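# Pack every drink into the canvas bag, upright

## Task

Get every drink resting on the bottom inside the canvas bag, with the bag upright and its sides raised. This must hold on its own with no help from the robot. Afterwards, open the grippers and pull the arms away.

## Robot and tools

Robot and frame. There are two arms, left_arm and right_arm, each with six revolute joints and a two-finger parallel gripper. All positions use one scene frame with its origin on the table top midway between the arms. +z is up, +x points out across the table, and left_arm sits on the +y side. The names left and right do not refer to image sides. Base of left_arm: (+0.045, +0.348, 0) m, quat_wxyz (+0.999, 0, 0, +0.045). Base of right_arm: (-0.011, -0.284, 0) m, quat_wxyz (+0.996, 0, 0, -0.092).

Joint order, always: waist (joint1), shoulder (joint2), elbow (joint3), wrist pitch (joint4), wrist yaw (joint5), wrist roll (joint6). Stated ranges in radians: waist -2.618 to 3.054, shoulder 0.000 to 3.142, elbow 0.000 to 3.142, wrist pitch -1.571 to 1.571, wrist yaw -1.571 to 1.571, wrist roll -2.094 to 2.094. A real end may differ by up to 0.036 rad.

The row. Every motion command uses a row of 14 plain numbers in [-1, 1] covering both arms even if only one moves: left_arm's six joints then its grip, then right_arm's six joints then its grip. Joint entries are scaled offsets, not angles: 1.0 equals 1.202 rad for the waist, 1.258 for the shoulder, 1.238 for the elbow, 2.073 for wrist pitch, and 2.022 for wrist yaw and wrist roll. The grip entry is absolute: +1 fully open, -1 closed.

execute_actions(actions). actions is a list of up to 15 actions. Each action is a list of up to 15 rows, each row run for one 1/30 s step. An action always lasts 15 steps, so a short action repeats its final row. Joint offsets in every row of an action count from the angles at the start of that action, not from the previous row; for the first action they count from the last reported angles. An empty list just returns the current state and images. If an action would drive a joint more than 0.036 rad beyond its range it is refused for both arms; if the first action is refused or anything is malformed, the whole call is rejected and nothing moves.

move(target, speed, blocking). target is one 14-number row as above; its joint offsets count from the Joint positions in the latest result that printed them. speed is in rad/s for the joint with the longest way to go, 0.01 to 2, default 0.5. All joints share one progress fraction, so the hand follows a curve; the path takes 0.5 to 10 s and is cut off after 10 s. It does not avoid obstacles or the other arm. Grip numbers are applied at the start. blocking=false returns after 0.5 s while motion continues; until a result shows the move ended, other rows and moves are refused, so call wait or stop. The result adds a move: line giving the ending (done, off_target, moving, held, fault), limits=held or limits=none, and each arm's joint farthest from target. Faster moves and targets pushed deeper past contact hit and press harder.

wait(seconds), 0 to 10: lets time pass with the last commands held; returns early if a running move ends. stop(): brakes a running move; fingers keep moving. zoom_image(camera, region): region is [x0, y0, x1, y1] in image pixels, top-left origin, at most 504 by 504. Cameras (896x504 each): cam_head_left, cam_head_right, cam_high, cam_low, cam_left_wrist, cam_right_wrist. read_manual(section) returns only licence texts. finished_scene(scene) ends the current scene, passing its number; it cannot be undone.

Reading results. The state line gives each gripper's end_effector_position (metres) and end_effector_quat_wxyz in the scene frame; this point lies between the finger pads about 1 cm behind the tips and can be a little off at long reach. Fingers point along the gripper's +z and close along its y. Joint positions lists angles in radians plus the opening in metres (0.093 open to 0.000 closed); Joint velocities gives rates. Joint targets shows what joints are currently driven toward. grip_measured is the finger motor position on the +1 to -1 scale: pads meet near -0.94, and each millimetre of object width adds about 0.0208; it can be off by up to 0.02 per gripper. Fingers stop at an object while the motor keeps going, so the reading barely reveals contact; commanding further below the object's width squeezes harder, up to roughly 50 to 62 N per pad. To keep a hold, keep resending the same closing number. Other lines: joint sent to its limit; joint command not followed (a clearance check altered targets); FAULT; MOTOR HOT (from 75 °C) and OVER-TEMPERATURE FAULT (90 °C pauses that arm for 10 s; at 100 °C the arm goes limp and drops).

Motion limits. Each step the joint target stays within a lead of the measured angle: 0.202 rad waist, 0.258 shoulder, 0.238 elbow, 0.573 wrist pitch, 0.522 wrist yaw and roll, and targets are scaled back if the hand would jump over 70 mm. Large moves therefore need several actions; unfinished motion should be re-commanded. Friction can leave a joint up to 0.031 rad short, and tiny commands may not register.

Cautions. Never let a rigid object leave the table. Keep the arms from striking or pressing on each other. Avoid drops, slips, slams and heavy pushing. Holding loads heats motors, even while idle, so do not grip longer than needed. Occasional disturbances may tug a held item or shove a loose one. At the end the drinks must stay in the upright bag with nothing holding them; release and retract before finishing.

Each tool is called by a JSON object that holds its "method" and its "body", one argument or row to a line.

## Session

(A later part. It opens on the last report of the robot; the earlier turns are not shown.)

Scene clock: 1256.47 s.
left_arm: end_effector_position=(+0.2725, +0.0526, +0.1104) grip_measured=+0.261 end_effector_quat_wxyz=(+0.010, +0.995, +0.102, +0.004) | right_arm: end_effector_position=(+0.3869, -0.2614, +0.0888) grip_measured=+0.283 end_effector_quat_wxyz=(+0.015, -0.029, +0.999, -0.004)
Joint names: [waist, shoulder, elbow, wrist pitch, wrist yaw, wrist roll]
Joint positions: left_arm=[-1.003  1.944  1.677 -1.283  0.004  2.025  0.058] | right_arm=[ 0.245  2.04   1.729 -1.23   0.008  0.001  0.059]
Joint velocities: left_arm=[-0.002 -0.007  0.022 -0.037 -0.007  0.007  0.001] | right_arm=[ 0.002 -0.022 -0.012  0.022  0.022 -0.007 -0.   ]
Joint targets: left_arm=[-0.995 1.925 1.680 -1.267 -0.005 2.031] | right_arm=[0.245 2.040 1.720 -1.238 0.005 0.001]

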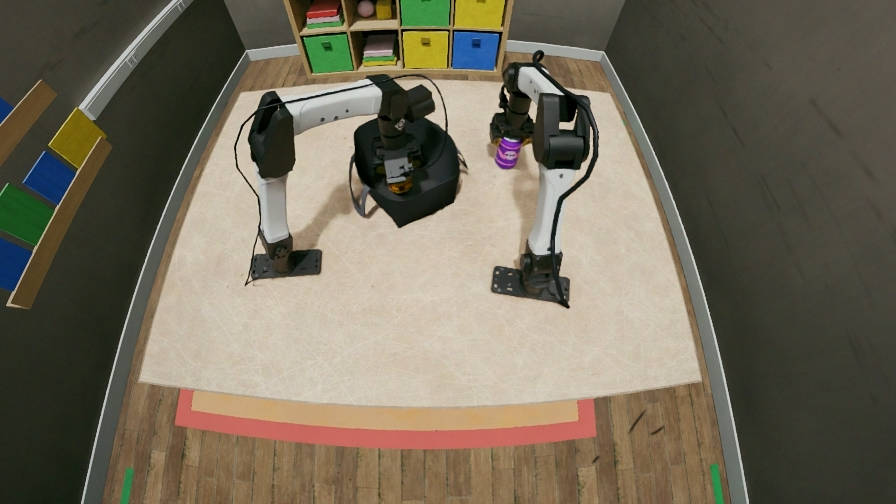

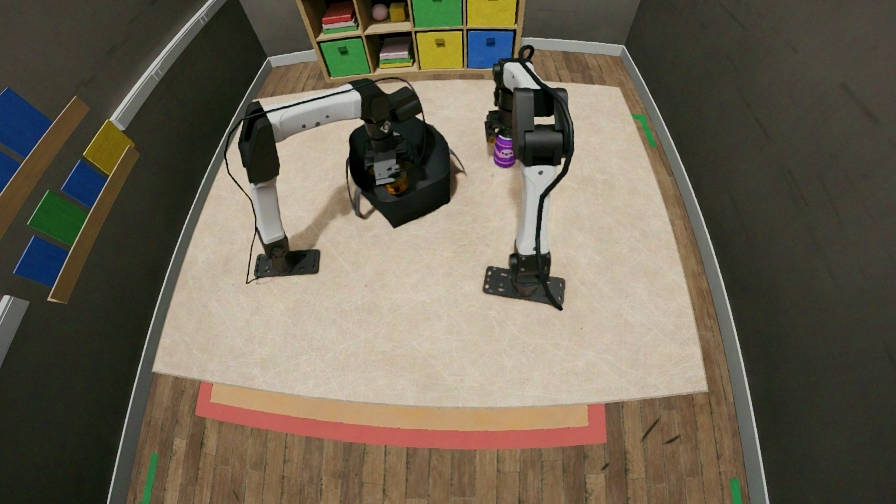

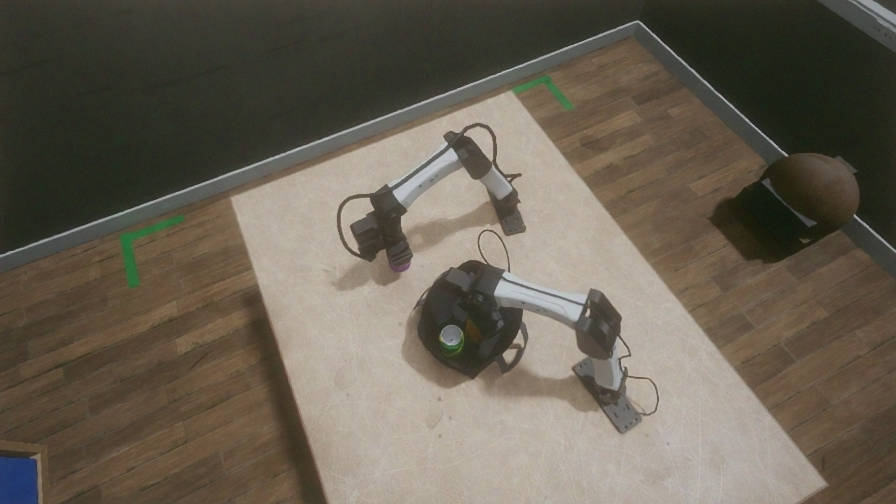

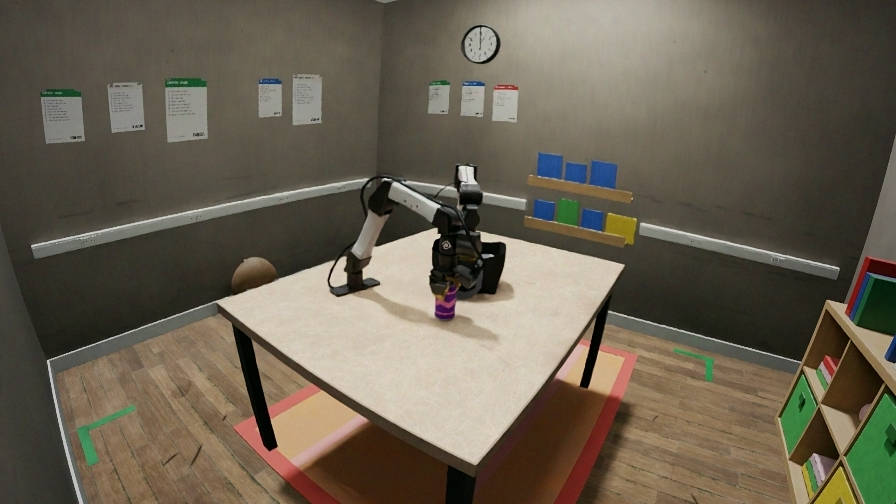

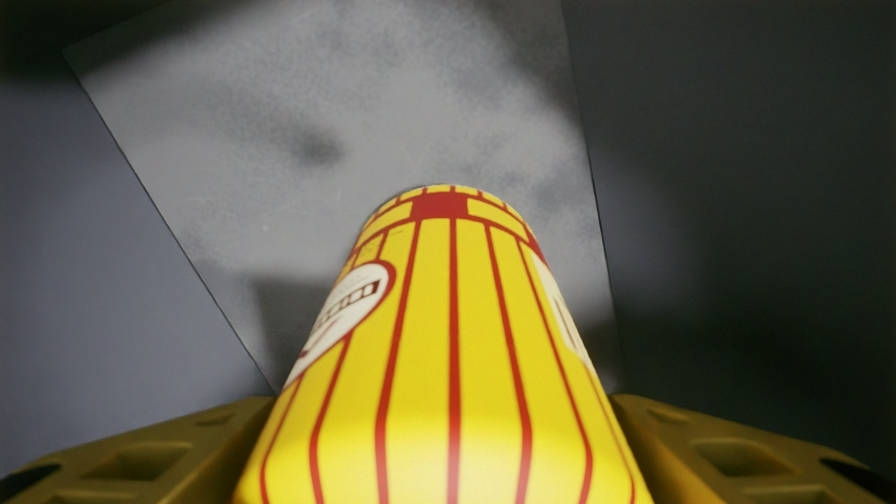

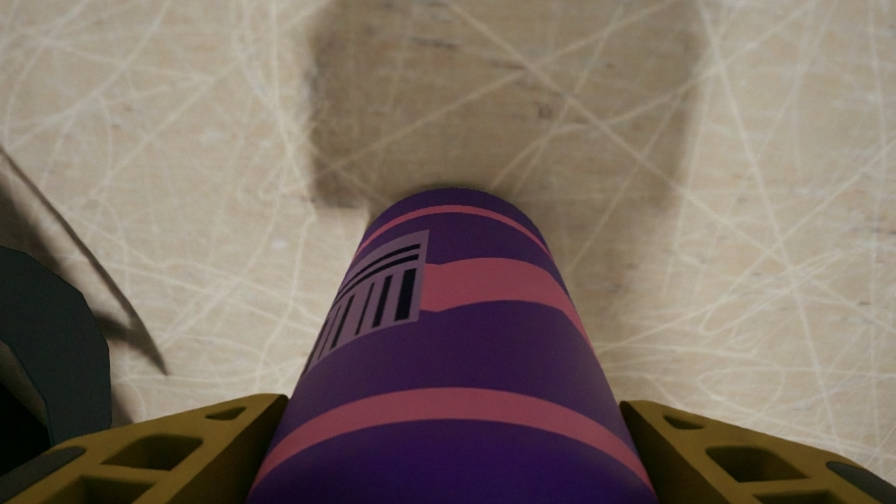

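{"method": "execute_actions", "body": {
  "actions": [
    [[0.004,-0.015,-0.003,0.013,-0.0045,0.003,0.22, 0,-0.006,0.000,-0.005,-0.0015,0,0.22],[0.004,-0.015,-0.009,0.018,-0.0045,0.003,0.22, 0,-0.013,0.008,-0.008,-0.0015,0,0.22],[0.004,-0.015,-0.015,0.023,-0.0045,0.003,0.22, 0,-0.021,0.016,-0.012,-0.0015,0,0.22],[0.004,-0.015,-0.021,0.028,-0.0045,0.003,0.22, 0,-0.031,0.025,-0.017,-0.0015,0,0.22],[0.004,-0.015,-0.027,0.032,-0.0045,0.003,0.22, 0,-0.043,0.034,-0.023,-0.0015,0,0.22],[0.004,-0.015,-0.033,0.036,-0.0045,0.003,0.22, 0,-0.057,0.044,-0.029,-0.0015,0,0.22],[0.004,-0.015,-0.039,0.039,-0.0045,0.003,0.22, 0,-0.072,0.054,-0.035,-0.0015,0,0.22],[0.004,-0.015,-0.044,0.041,-0.0045,0.003,0.22, 0,-0.088,0.064,-0.041,-0.0015,0,0.22],[0.004,-0.015,-0.049,0.043,-0.0045,0.003,0.22, 0,-0.104,0.074,-0.047,-0.0015,0,0.22],[0.004,-0.015,-0.054,0.043,-0.0045,0.003,0.22, 0,-0.120,0.084,-0.052,-0.0015,0,0.22],[0.004,-0.014,-0.058,0.043,-0.0045,0.003,0.22, 0,-0.135,0.093,-0.056,-0.0015,0,0.22],[0.004,-0.013,-0.061,0.043,-0.0045,0.003,0.22, 0,-0.149,0.101,-0.059,-0.0015,0,0.22],[0.004,-0.012,-0.064,0.043,-0.0045,0.003,0.22, 0,-0.160,0.108,-0.061,-0.0015,0,0.22],[0.004,-0.011,-0.066,0.043,-0.0045,0.003,0.22, 0,-0.169,0.113,-0.062,-0.0015,0,0.22],[0.004,-0.010,-0.068,0.043,-0.0045,0.003,0.22, 0,-0.175,0.117,-0.063,-0.0015,0,0.22]]
  ]
}}

Scene clock: 1300.47 s.
left_arm: end_effector_position=(+0.2711, +0.0544, +0.0928) grip_measured=+0.261 end_effector_quat_wxyz=(+0.008, +0.995, +0.101, +0.003) | right_arm: end_effector_position=(+0.3846, -0.2615, +0.1866) grip_measured=+0.283 end_effector_quat_wxyz=(+0.115, -0.029, +0.993, -0.001)
Joint names: [waist, shoulder, elbow, wrist pitch, wrist yaw, wrist roll]
Joint positions: left_arm=[-1.003  1.944  1.608 -1.219  0.004  2.026  0.058] | right_arm=[ 0.245  1.857  1.839 -1.322  0.008  0.001  0.059]
Joint velocities: left_arm=[-0.002 -0.007 -0.076  0.022  0.022 -0.022 -0.001] | right_arm=[ 0.002 -0.618  0.33  -0.11   0.007  0.081  0.   ]
Joint targets: left_arm=[-0.998 1.931 1.593 -1.194 -0.005 2.031] | right_arm=[0.245 1.820 1.874 -1.361 0.005 0.001]

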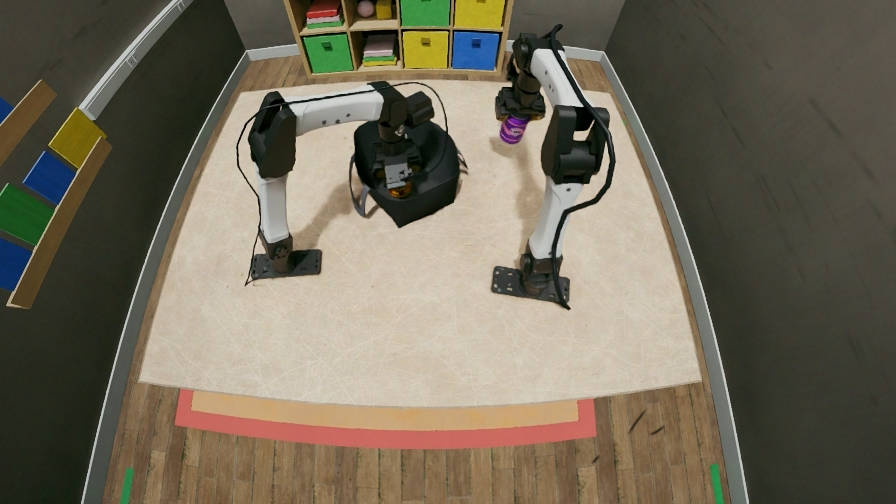

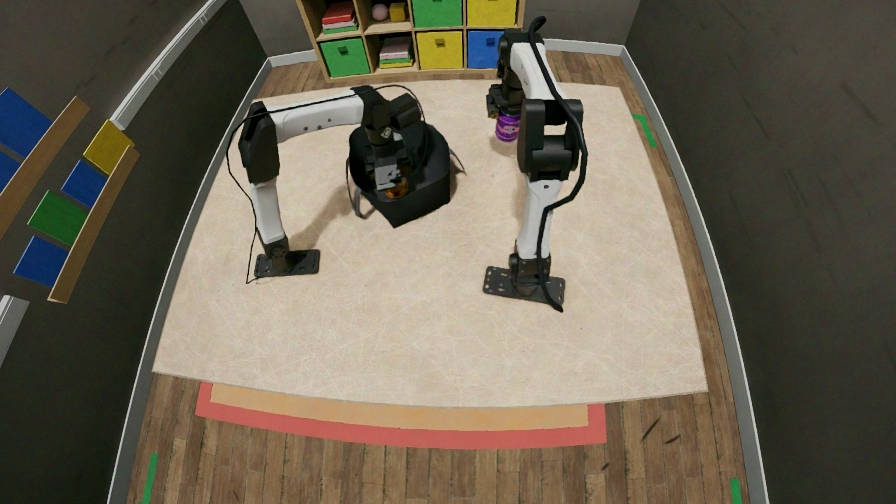

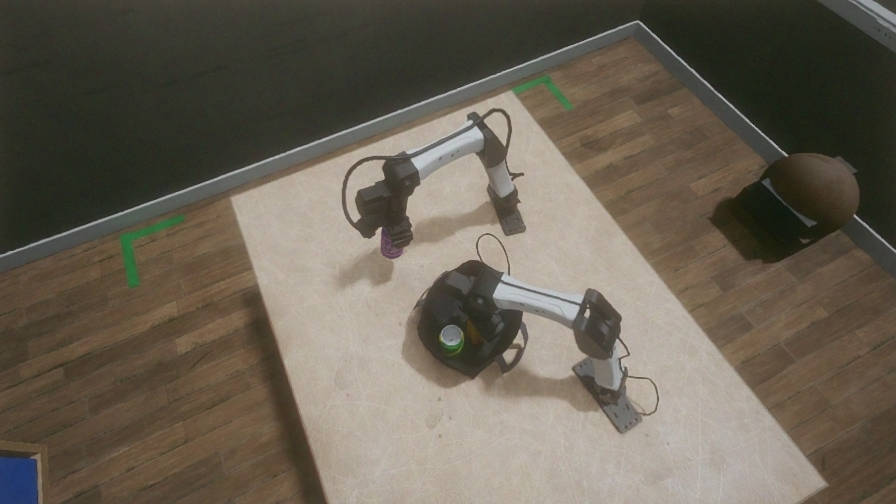

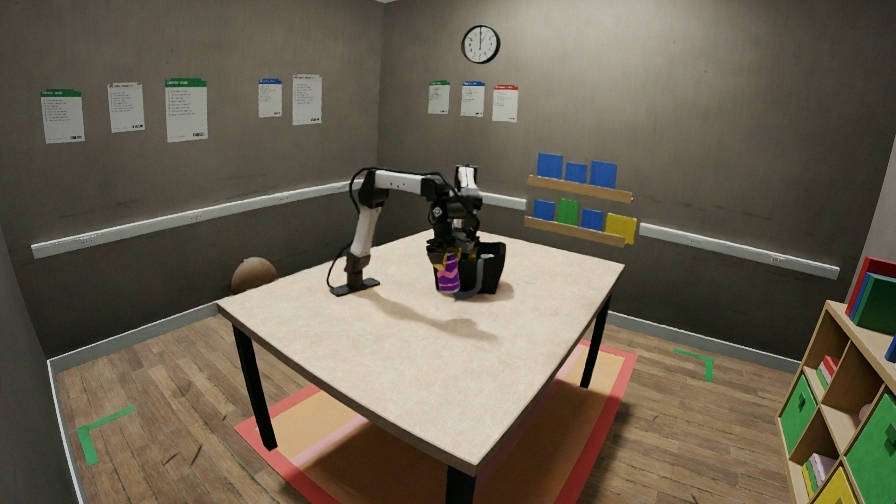

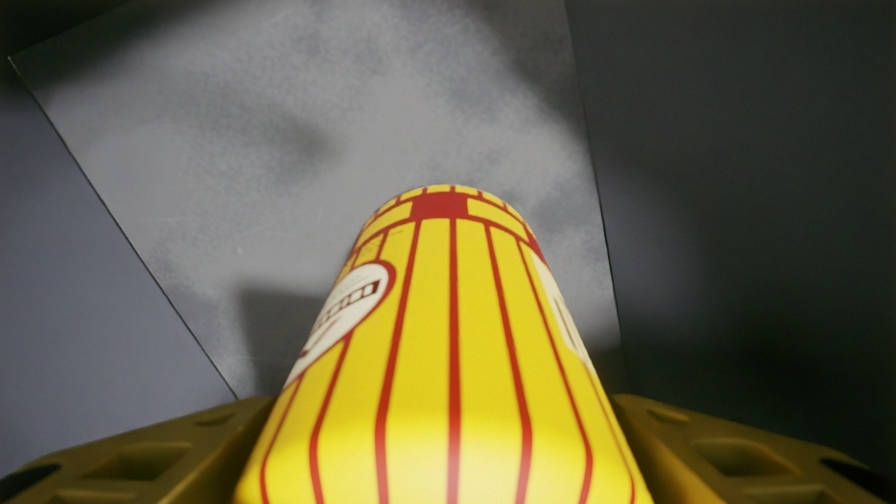

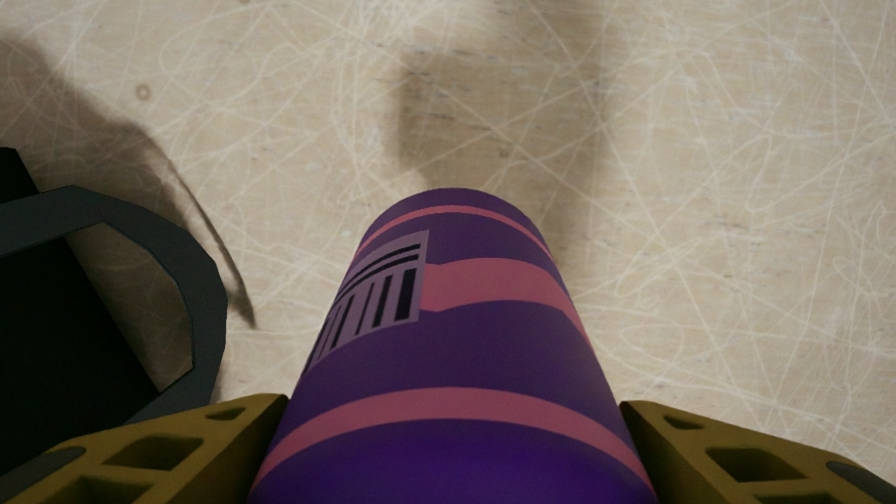

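{"method": "execute_actions", "body": {
  "actions": []
}}

Scene clock: 1302.80 s.
left_arm: end_effector_position=(+0.2712, +0.0544, +0.0921) grip_measured=+0.261 end_effector_quat_wxyz=(+0.008, +0.995, +0.101, +0.003) | right_arm: end_effector_position=(+0.3757, -0.2621, +0.2057) grip_measured=+0.283 end_effector_quat_wxyz=(+0.126, -0.029, +0.992, -0.000)
Joint names: [waist, shoulder, elbow, wrist pitch, wrist yaw, wrist roll]
Joint positions: left_arm=[-1.003  1.944  1.604 -1.215  0.003  2.026  0.058] | right_arm=[ 0.245  1.817  1.861 -1.363  0.008  0.001  0.059]
Joint velocities: left_arm=[-0.007 -0.007  0.007  0.051  0.051  0.037  0.001] | right_arm=[-0.002  0.002  0.002  0.022  0.081  0.066 -0.   ]
Joint targets: left_arm=[-0.998 1.931 1.593 -1.194 -0.006 2.031] | right_arm=[0.245 1.820 1.874 -1.361 0.005 0.001]

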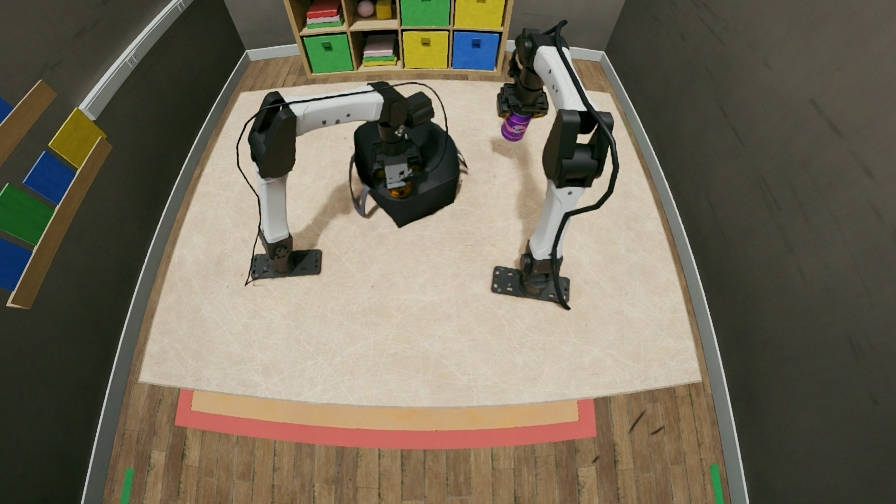

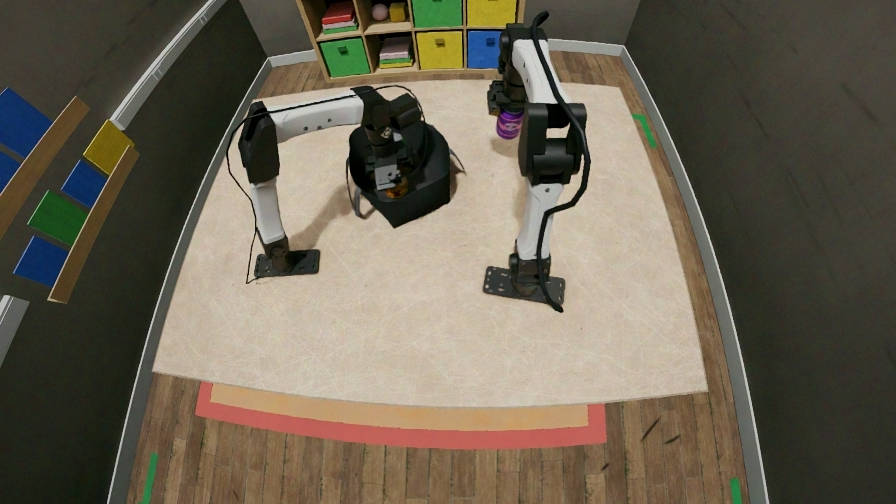

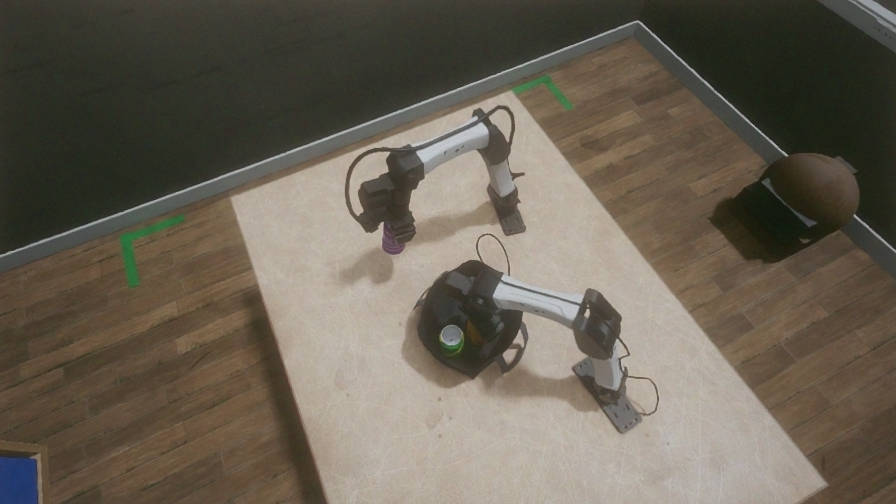

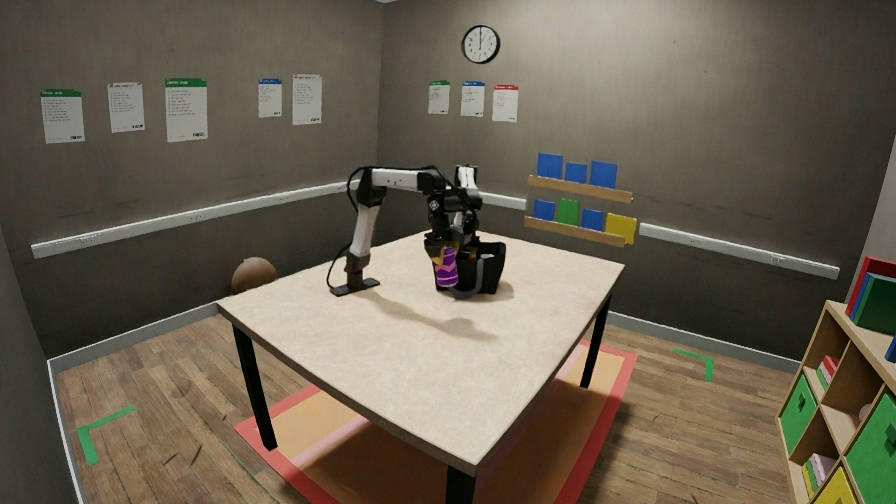

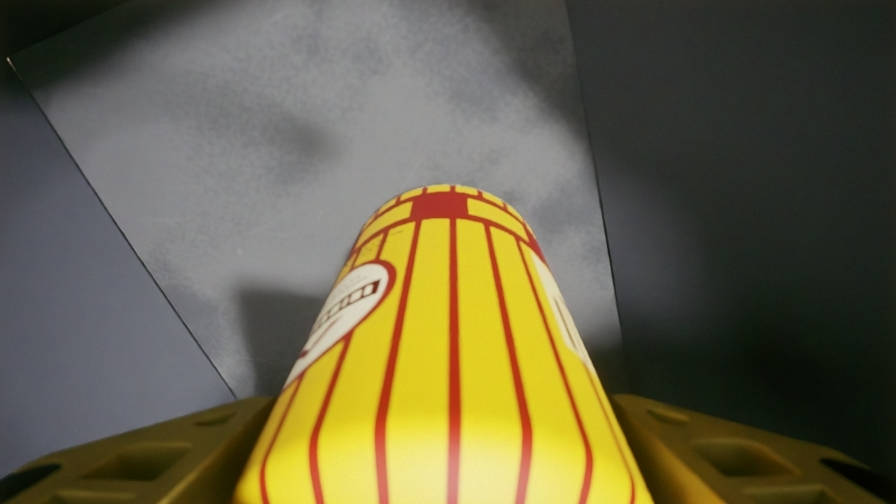

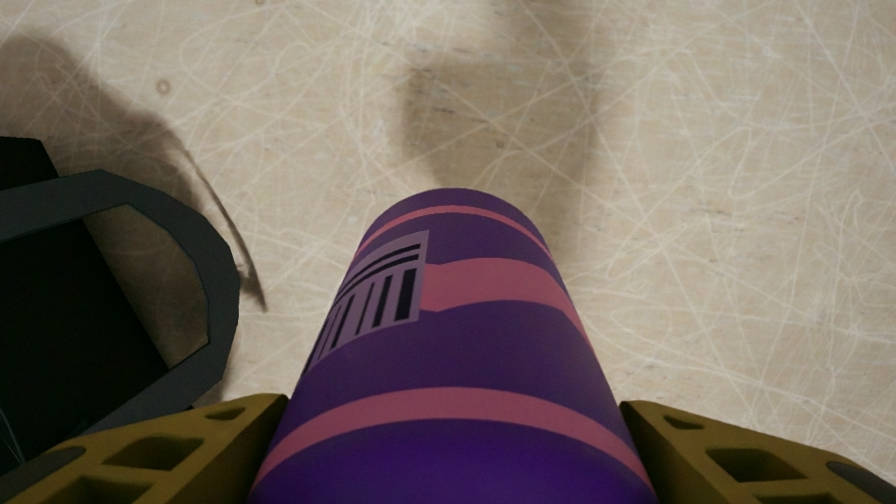

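{"method": "execute_actions", "body": {
  "actions": [
    [[0.002,-0.005,-0.009,0.005,-0.002,0,0.24, 0.001,-0.002,0.013,-0.001,-0.0015,0.002,0.22],[0,0,-0.009,0,0,0,0.30, 0.002,-0.009,0.017,-0.003,-0.0015,0.004,0.22],[0,0,-0.006,0,0,0,0.37, 0.006,-0.018,0.022,-0.007,-0.0015,0.008,0.22],[0,0,-0.003,0,0,0,0.45, 0.010,-0.031,0.030,-0.011,-0.0015,0.013,0.22],[0,0,0,0,0,0,0.54, 0.016,-0.045,0.037,-0.016,-0.0015,0.018,0.22],[0,0,0,0,0,0,0.64, 0.022,-0.060,0.046,-0.022,-0.0015,0.024,0.22],[0,0,0,0,0,0,0.73, 0.031,-0.076,0.055,-0.027,-0.0015,0.030,0.22],[0,-0.003,0,0,0,0,0.8, 0.041,-0.091,0.064,-0.033,-0.0015,0.036,0.22],[0,-0.010,0,0,0,0,0.8, 0.052,-0.105,0.071,-0.038,-0.0015,0.041,0.22],[0,-0.019,0,0,0,0,0.8, 0.064,-0.117,0.079,-0.042,-0.0015,0.046,0.22],[0,-0.032,0,0,0,0,0.8, 0.078,-0.127,0.084,-0.046,-0.0015,0.050,0.22],[0,-0.048,0,0,0,0,0.8, 0.093,-0.133,0.087,-0.048,-0.0015,0.052,0.22],[0,-0.066,0,0,0,0,0.8, 0.110,-0.137,0.090,-0.049,-0.0015,0.053,0.22],[0,-0.086,0,0,0,0,0.8, 0.127,-0.137,0.090,-0.049,-0.0015,0.053,0.22],[0,-0.107,0,0,0,0,0.8, 0.146,-0.137,0.090,-0.049,-0.0015,0.053,0.22]],
    [[0,-0.078,0,0,0,0,0.8, 0.057,-0.012,0.024,-0.005,0,0.01,0.22],[0,-0.101,0,0,0,0,0.8, 0.079,-0.012,0.024,-0.005,0,0.01,0.22],[0,-0.124,0,0,0,0,0.8, 0.102,-0.012,0.024,-0.005,0,0.01,0.22],[0,-0.146,0,0,0,0,0.8, 0.126,-0.012,0.024,-0.005,0,0.01,0.22],[0,-0.167,0,0,0,0,0.8, 0.151,-0.012,0.024,-0.005,0,0.01,0.22],[0.003,-0.185,0,0,0,0,0.8, 0.176,-0.012,0.024,-0.005,0,0.01,0.22],[0.012,-0.201,0,0,0,0,0.8, 0.201,-0.012,0.024,-0.005,0,0.01,0.22],[0.025,-0.215,0,0,0,0,0.8, 0.225,-0.012,0.024,-0.005,0,0.01,0.22],[0.043,-0.225,0,0,0,0,0.8, 0.249,-0.012,0.024,-0.005,0,0.01,0.22],[0.067,-0.233,0,0,0,0,0.8, 0.270,-0.012,0.024,-0.005,0,0.01,0.22],[0.093,-0.238,0,0,0,0,0.8, 0.290,-0.012,0.024,-0.005,0,0.01,0.22],[0.121,-0.242,0,0,0,0,0.8, 0.309,-0.012,0.024,-0.005,0,0.01,0.22],[0.150,-0.242,0,0,0,0,0.8, 0.325,-0.012,0.024,-0.005,0,0.01,0.22],[0.176,-0.242,0,0,0,0,0.8, 0.340,-0.012,0.024,-0.005,0,0.01,0.22],[0.200,-0.242,0,0,0,0,0.8, 0.354,-0.012,0.024,-0.005,0,0.01,0.22]]
  ]
}}

Scene clock: 1388.07 s.
left_arm: end_effector_position=(+0.3092, +0.1098, +0.2172) grip_measured=+0.798 end_effector_quat_wxyz=(+0.151, +0.964, +0.187, +0.111) | right_arm: end_effector_position=(+0.2822, -0.0899, +0.2901) grip_measured=+0.283 end_effector_quat_wxyz=(+0.199, -0.241, +0.948, +0.066)
Joint names: [waist, shoulder, elbow, wrist pitch, wrist yaw, wrist roll]
Joint positions: left_arm=[-0.821  1.583  1.604 -1.215  0.006  2.026  0.083] | right_arm=[ 0.774  1.639  1.961 -1.469  0.008  0.088  0.059]
Joint velocities: left_arm=[ 0.969  0.012 -0.012  0.051  0.007 -0.037  0.   ] | right_arm=[ 0.525 -0.017  0.002  0.022 -0.051 -0.037 -0.002]
Joint targets: left_arm=[-0.762 1.581 1.604 -1.215 0.003 2.026] | right_arm=[0.804 1.638 1.980 -1.458 0.009 0.100]

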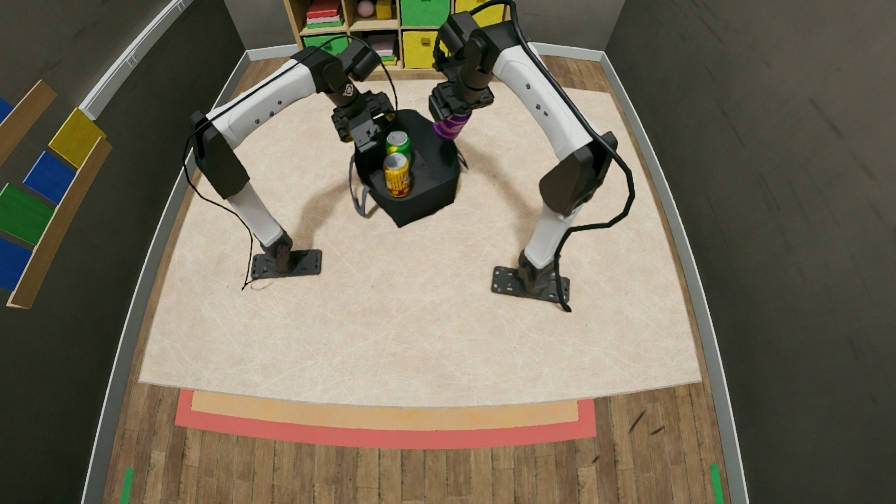

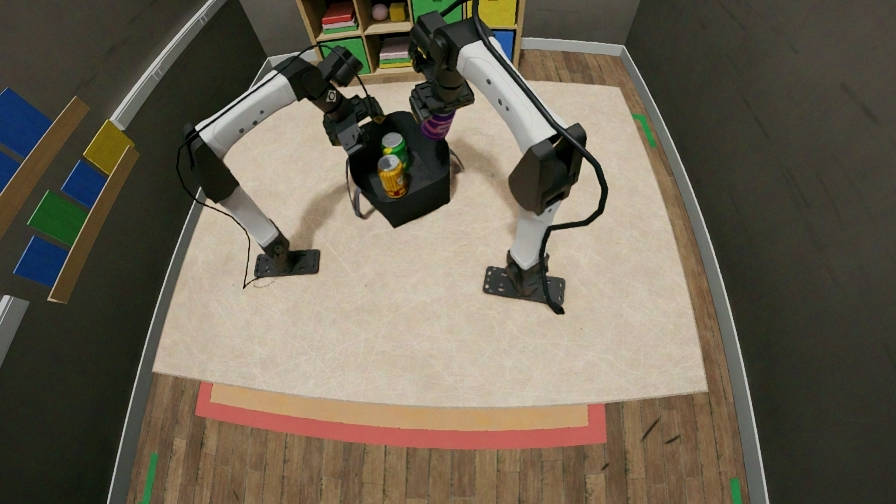

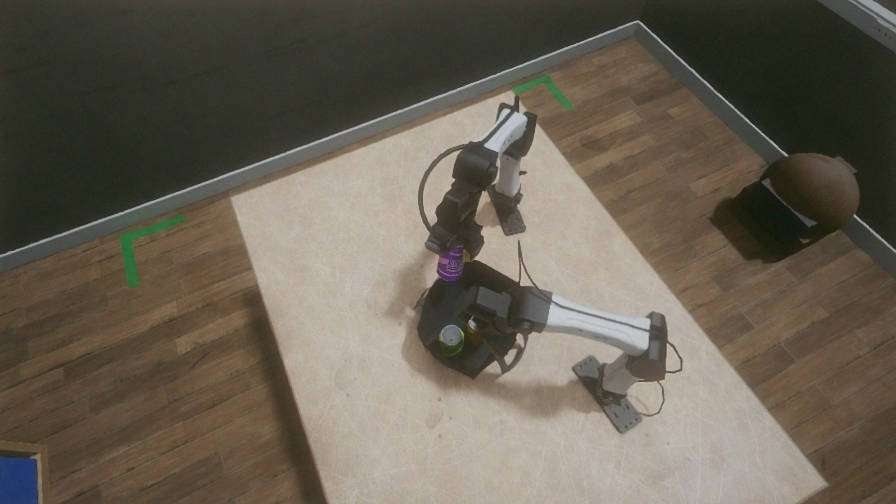

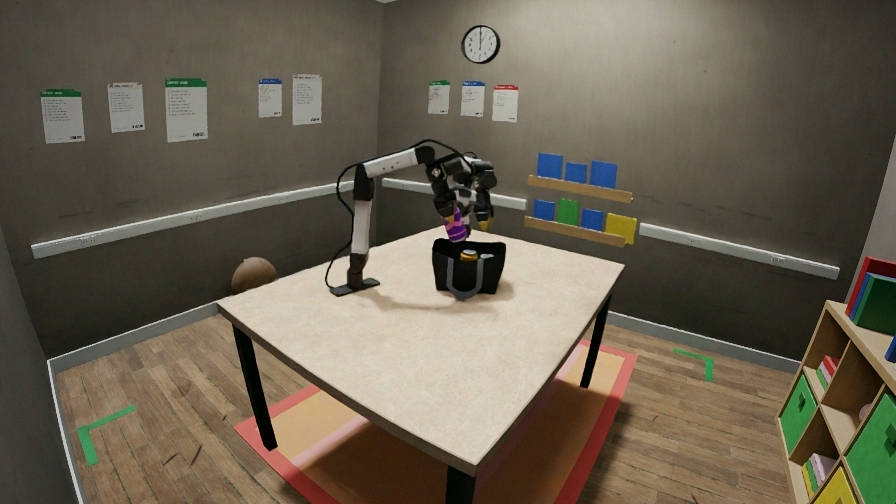

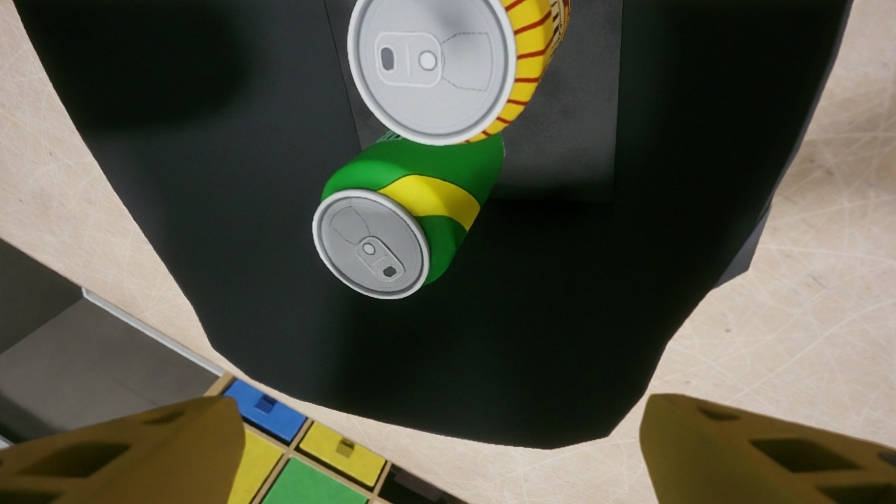

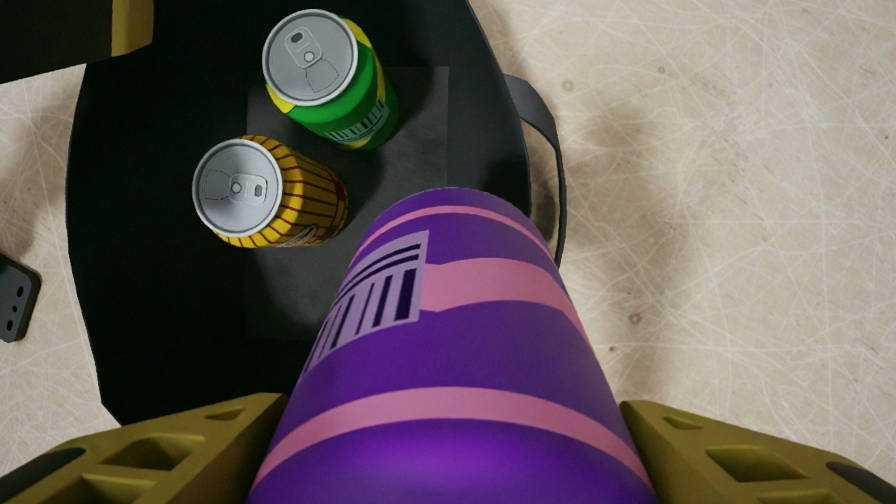

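{"method": "execute_actions", "body": {
  "actions": [
    [[0.056,-0.002,0,0,0,0,0.8, 0.030,-0.001,0.013,0.003,0,0.006,0.22],[0.070,-0.002,0,0,0,0,0.8, 0.041,-0.001,0.010,0.001,0,0.006,0.22],[0.090,-0.002,0,0,0,0,0.8, 0.058,0.000,0.006,-0.001,0,0.006,0.22],[0.115,-0.002,0,0,0,0,0.8, 0.078,0.004,0.002,-0.003,0,0.006,0.22],[0.144,-0.002,0,0,0,0,0.8, 0.100,0.011,-0.003,-0.005,0,0.006,0.22],[0.176,-0.002,0,0,0,0,0.8, 0.121,0.021,-0.008,-0.007,0,0.006,0.22],[0.209,-0.002,0,0,0,0,0.8, 0.139,0.034,-0.014,-0.009,0,0.006,0.22],[0.242,-0.002,0,0,0,0,0.8, 0.153,0.050,-0.020,-0.011,0,0.006,0.22],[0.275,-0.002,0,0,0,0,0.8, 0.163,0.067,-0.026,-0.013,0,0.006,0.22],[0.307,-0.002,0,0,0,0,0.8, 0.169,0.085,-0.032,-0.015,0,0.006,0.22],[0.337,-0.002,0,0,0,0,0.8, 0.172,0.102,-0.038,-0.017,0,0.006,0.22],[0.364,-0.002,0,0,0,0,0.8, 0.172,0.118,-0.044,-0.017,0,0.006,0.22],[0.387,-0.002,0,0,0,0,0.8, 0.172,0.131,-0.049,-0.017,0,0.006,0.22],[0.405,-0.002,0,0,0,0,0.8, 0.172,0.141,-0.053,-0.017,0,0.006,0.22],[0.416,-0.002,0,0,0,0,0.8, 0.172,0.148,-0.055,-0.017,0,0.006,0.22]]
  ]
}}

Scene clock: 1432.43 s.
left_arm: end_effector_position=(+0.3885, +0.2553, +0.2172) grip_measured=+0.798 end_effector_quat_wxyz=(+0.121, +0.894, +0.406, +0.143) | right_arm: end_effector_position=(+0.2427, -0.0247, +0.2224) grip_measured=+0.283 end_effector_quat_wxyz=(+0.089, -0.344, +0.934, +0.042)
Joint names: [waist, shoulder, elbow, wrist pitch, wrist yaw, wrist roll]
Joint positions: left_arm=[-0.352  1.583  1.604 -1.215  0.006  2.026  0.084] | right_arm=[ 0.982  1.796  1.918 -1.496  0.001  0.09   0.059]
Joint velocities: left_arm=[ 0.637 -0.007 -0.002 -0.007  0.037 -0.051  0.   ] | right_arm=[-0.002  0.691 -0.271  0.007  0.051  0.051  0.001]
Joint targets: left_arm=[-0.321 1.581 1.604 -1.215 0.006 2.026] | right_arm=[0.980 1.826 1.893 -1.504 0.008 0.100]

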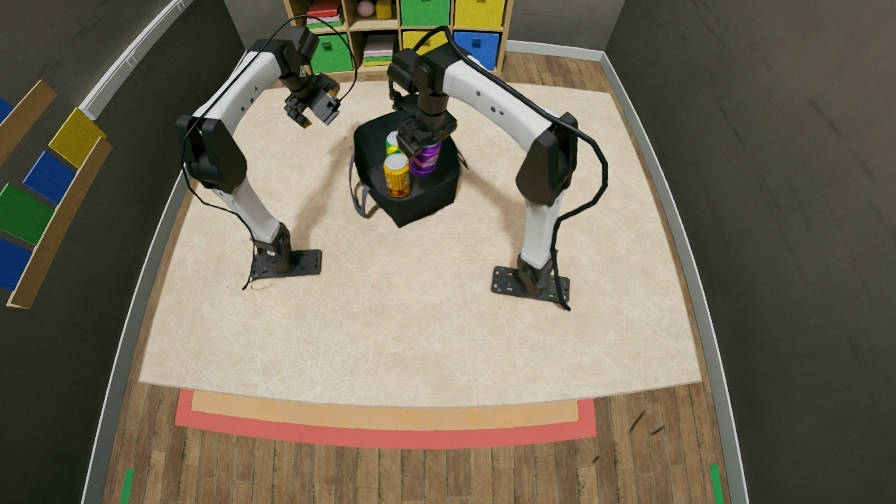

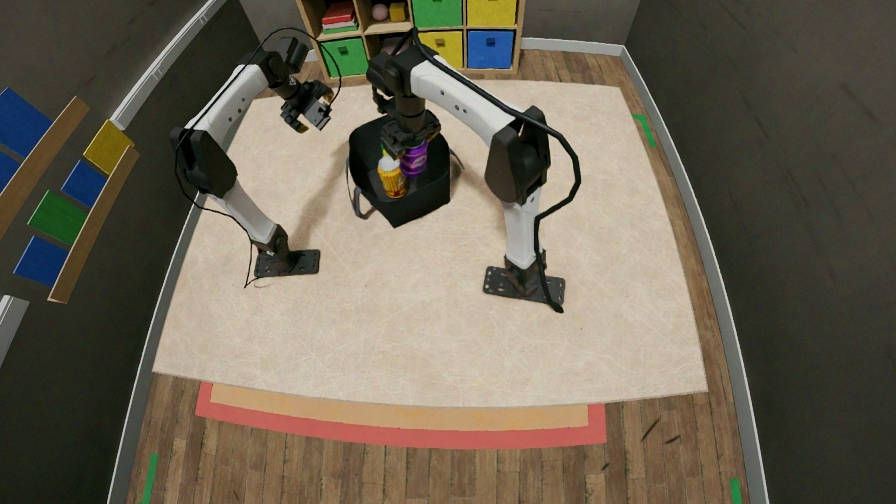

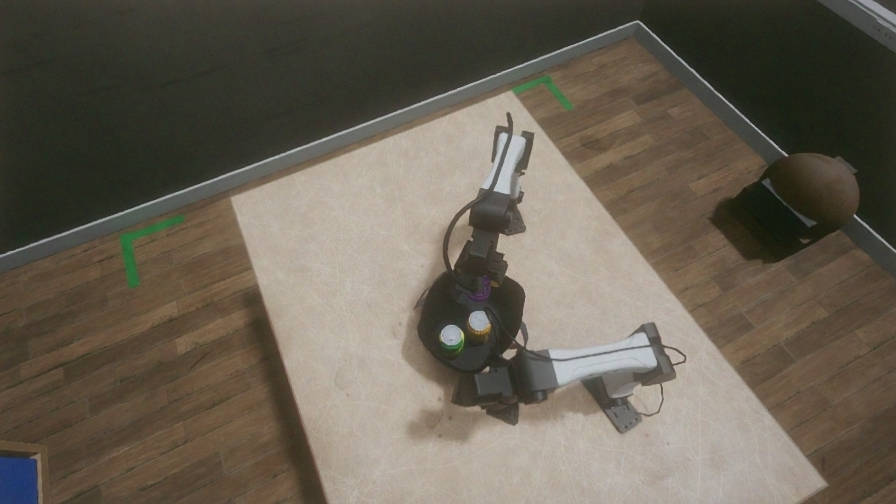

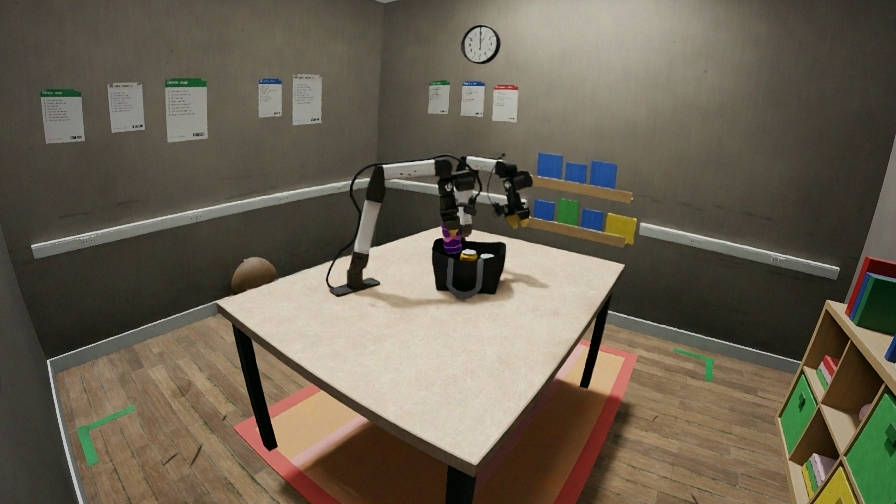

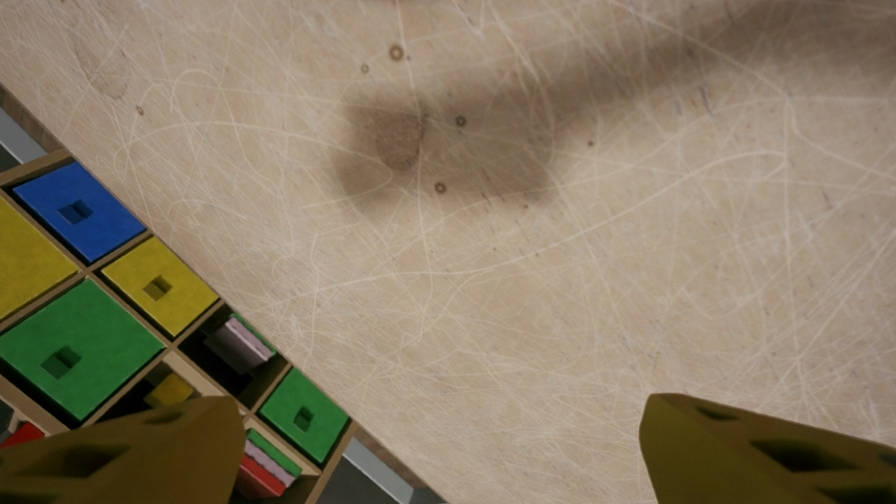

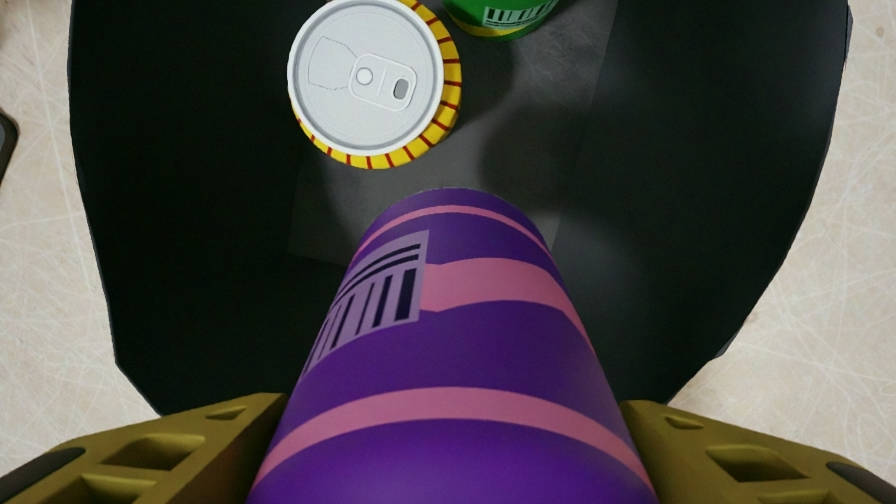

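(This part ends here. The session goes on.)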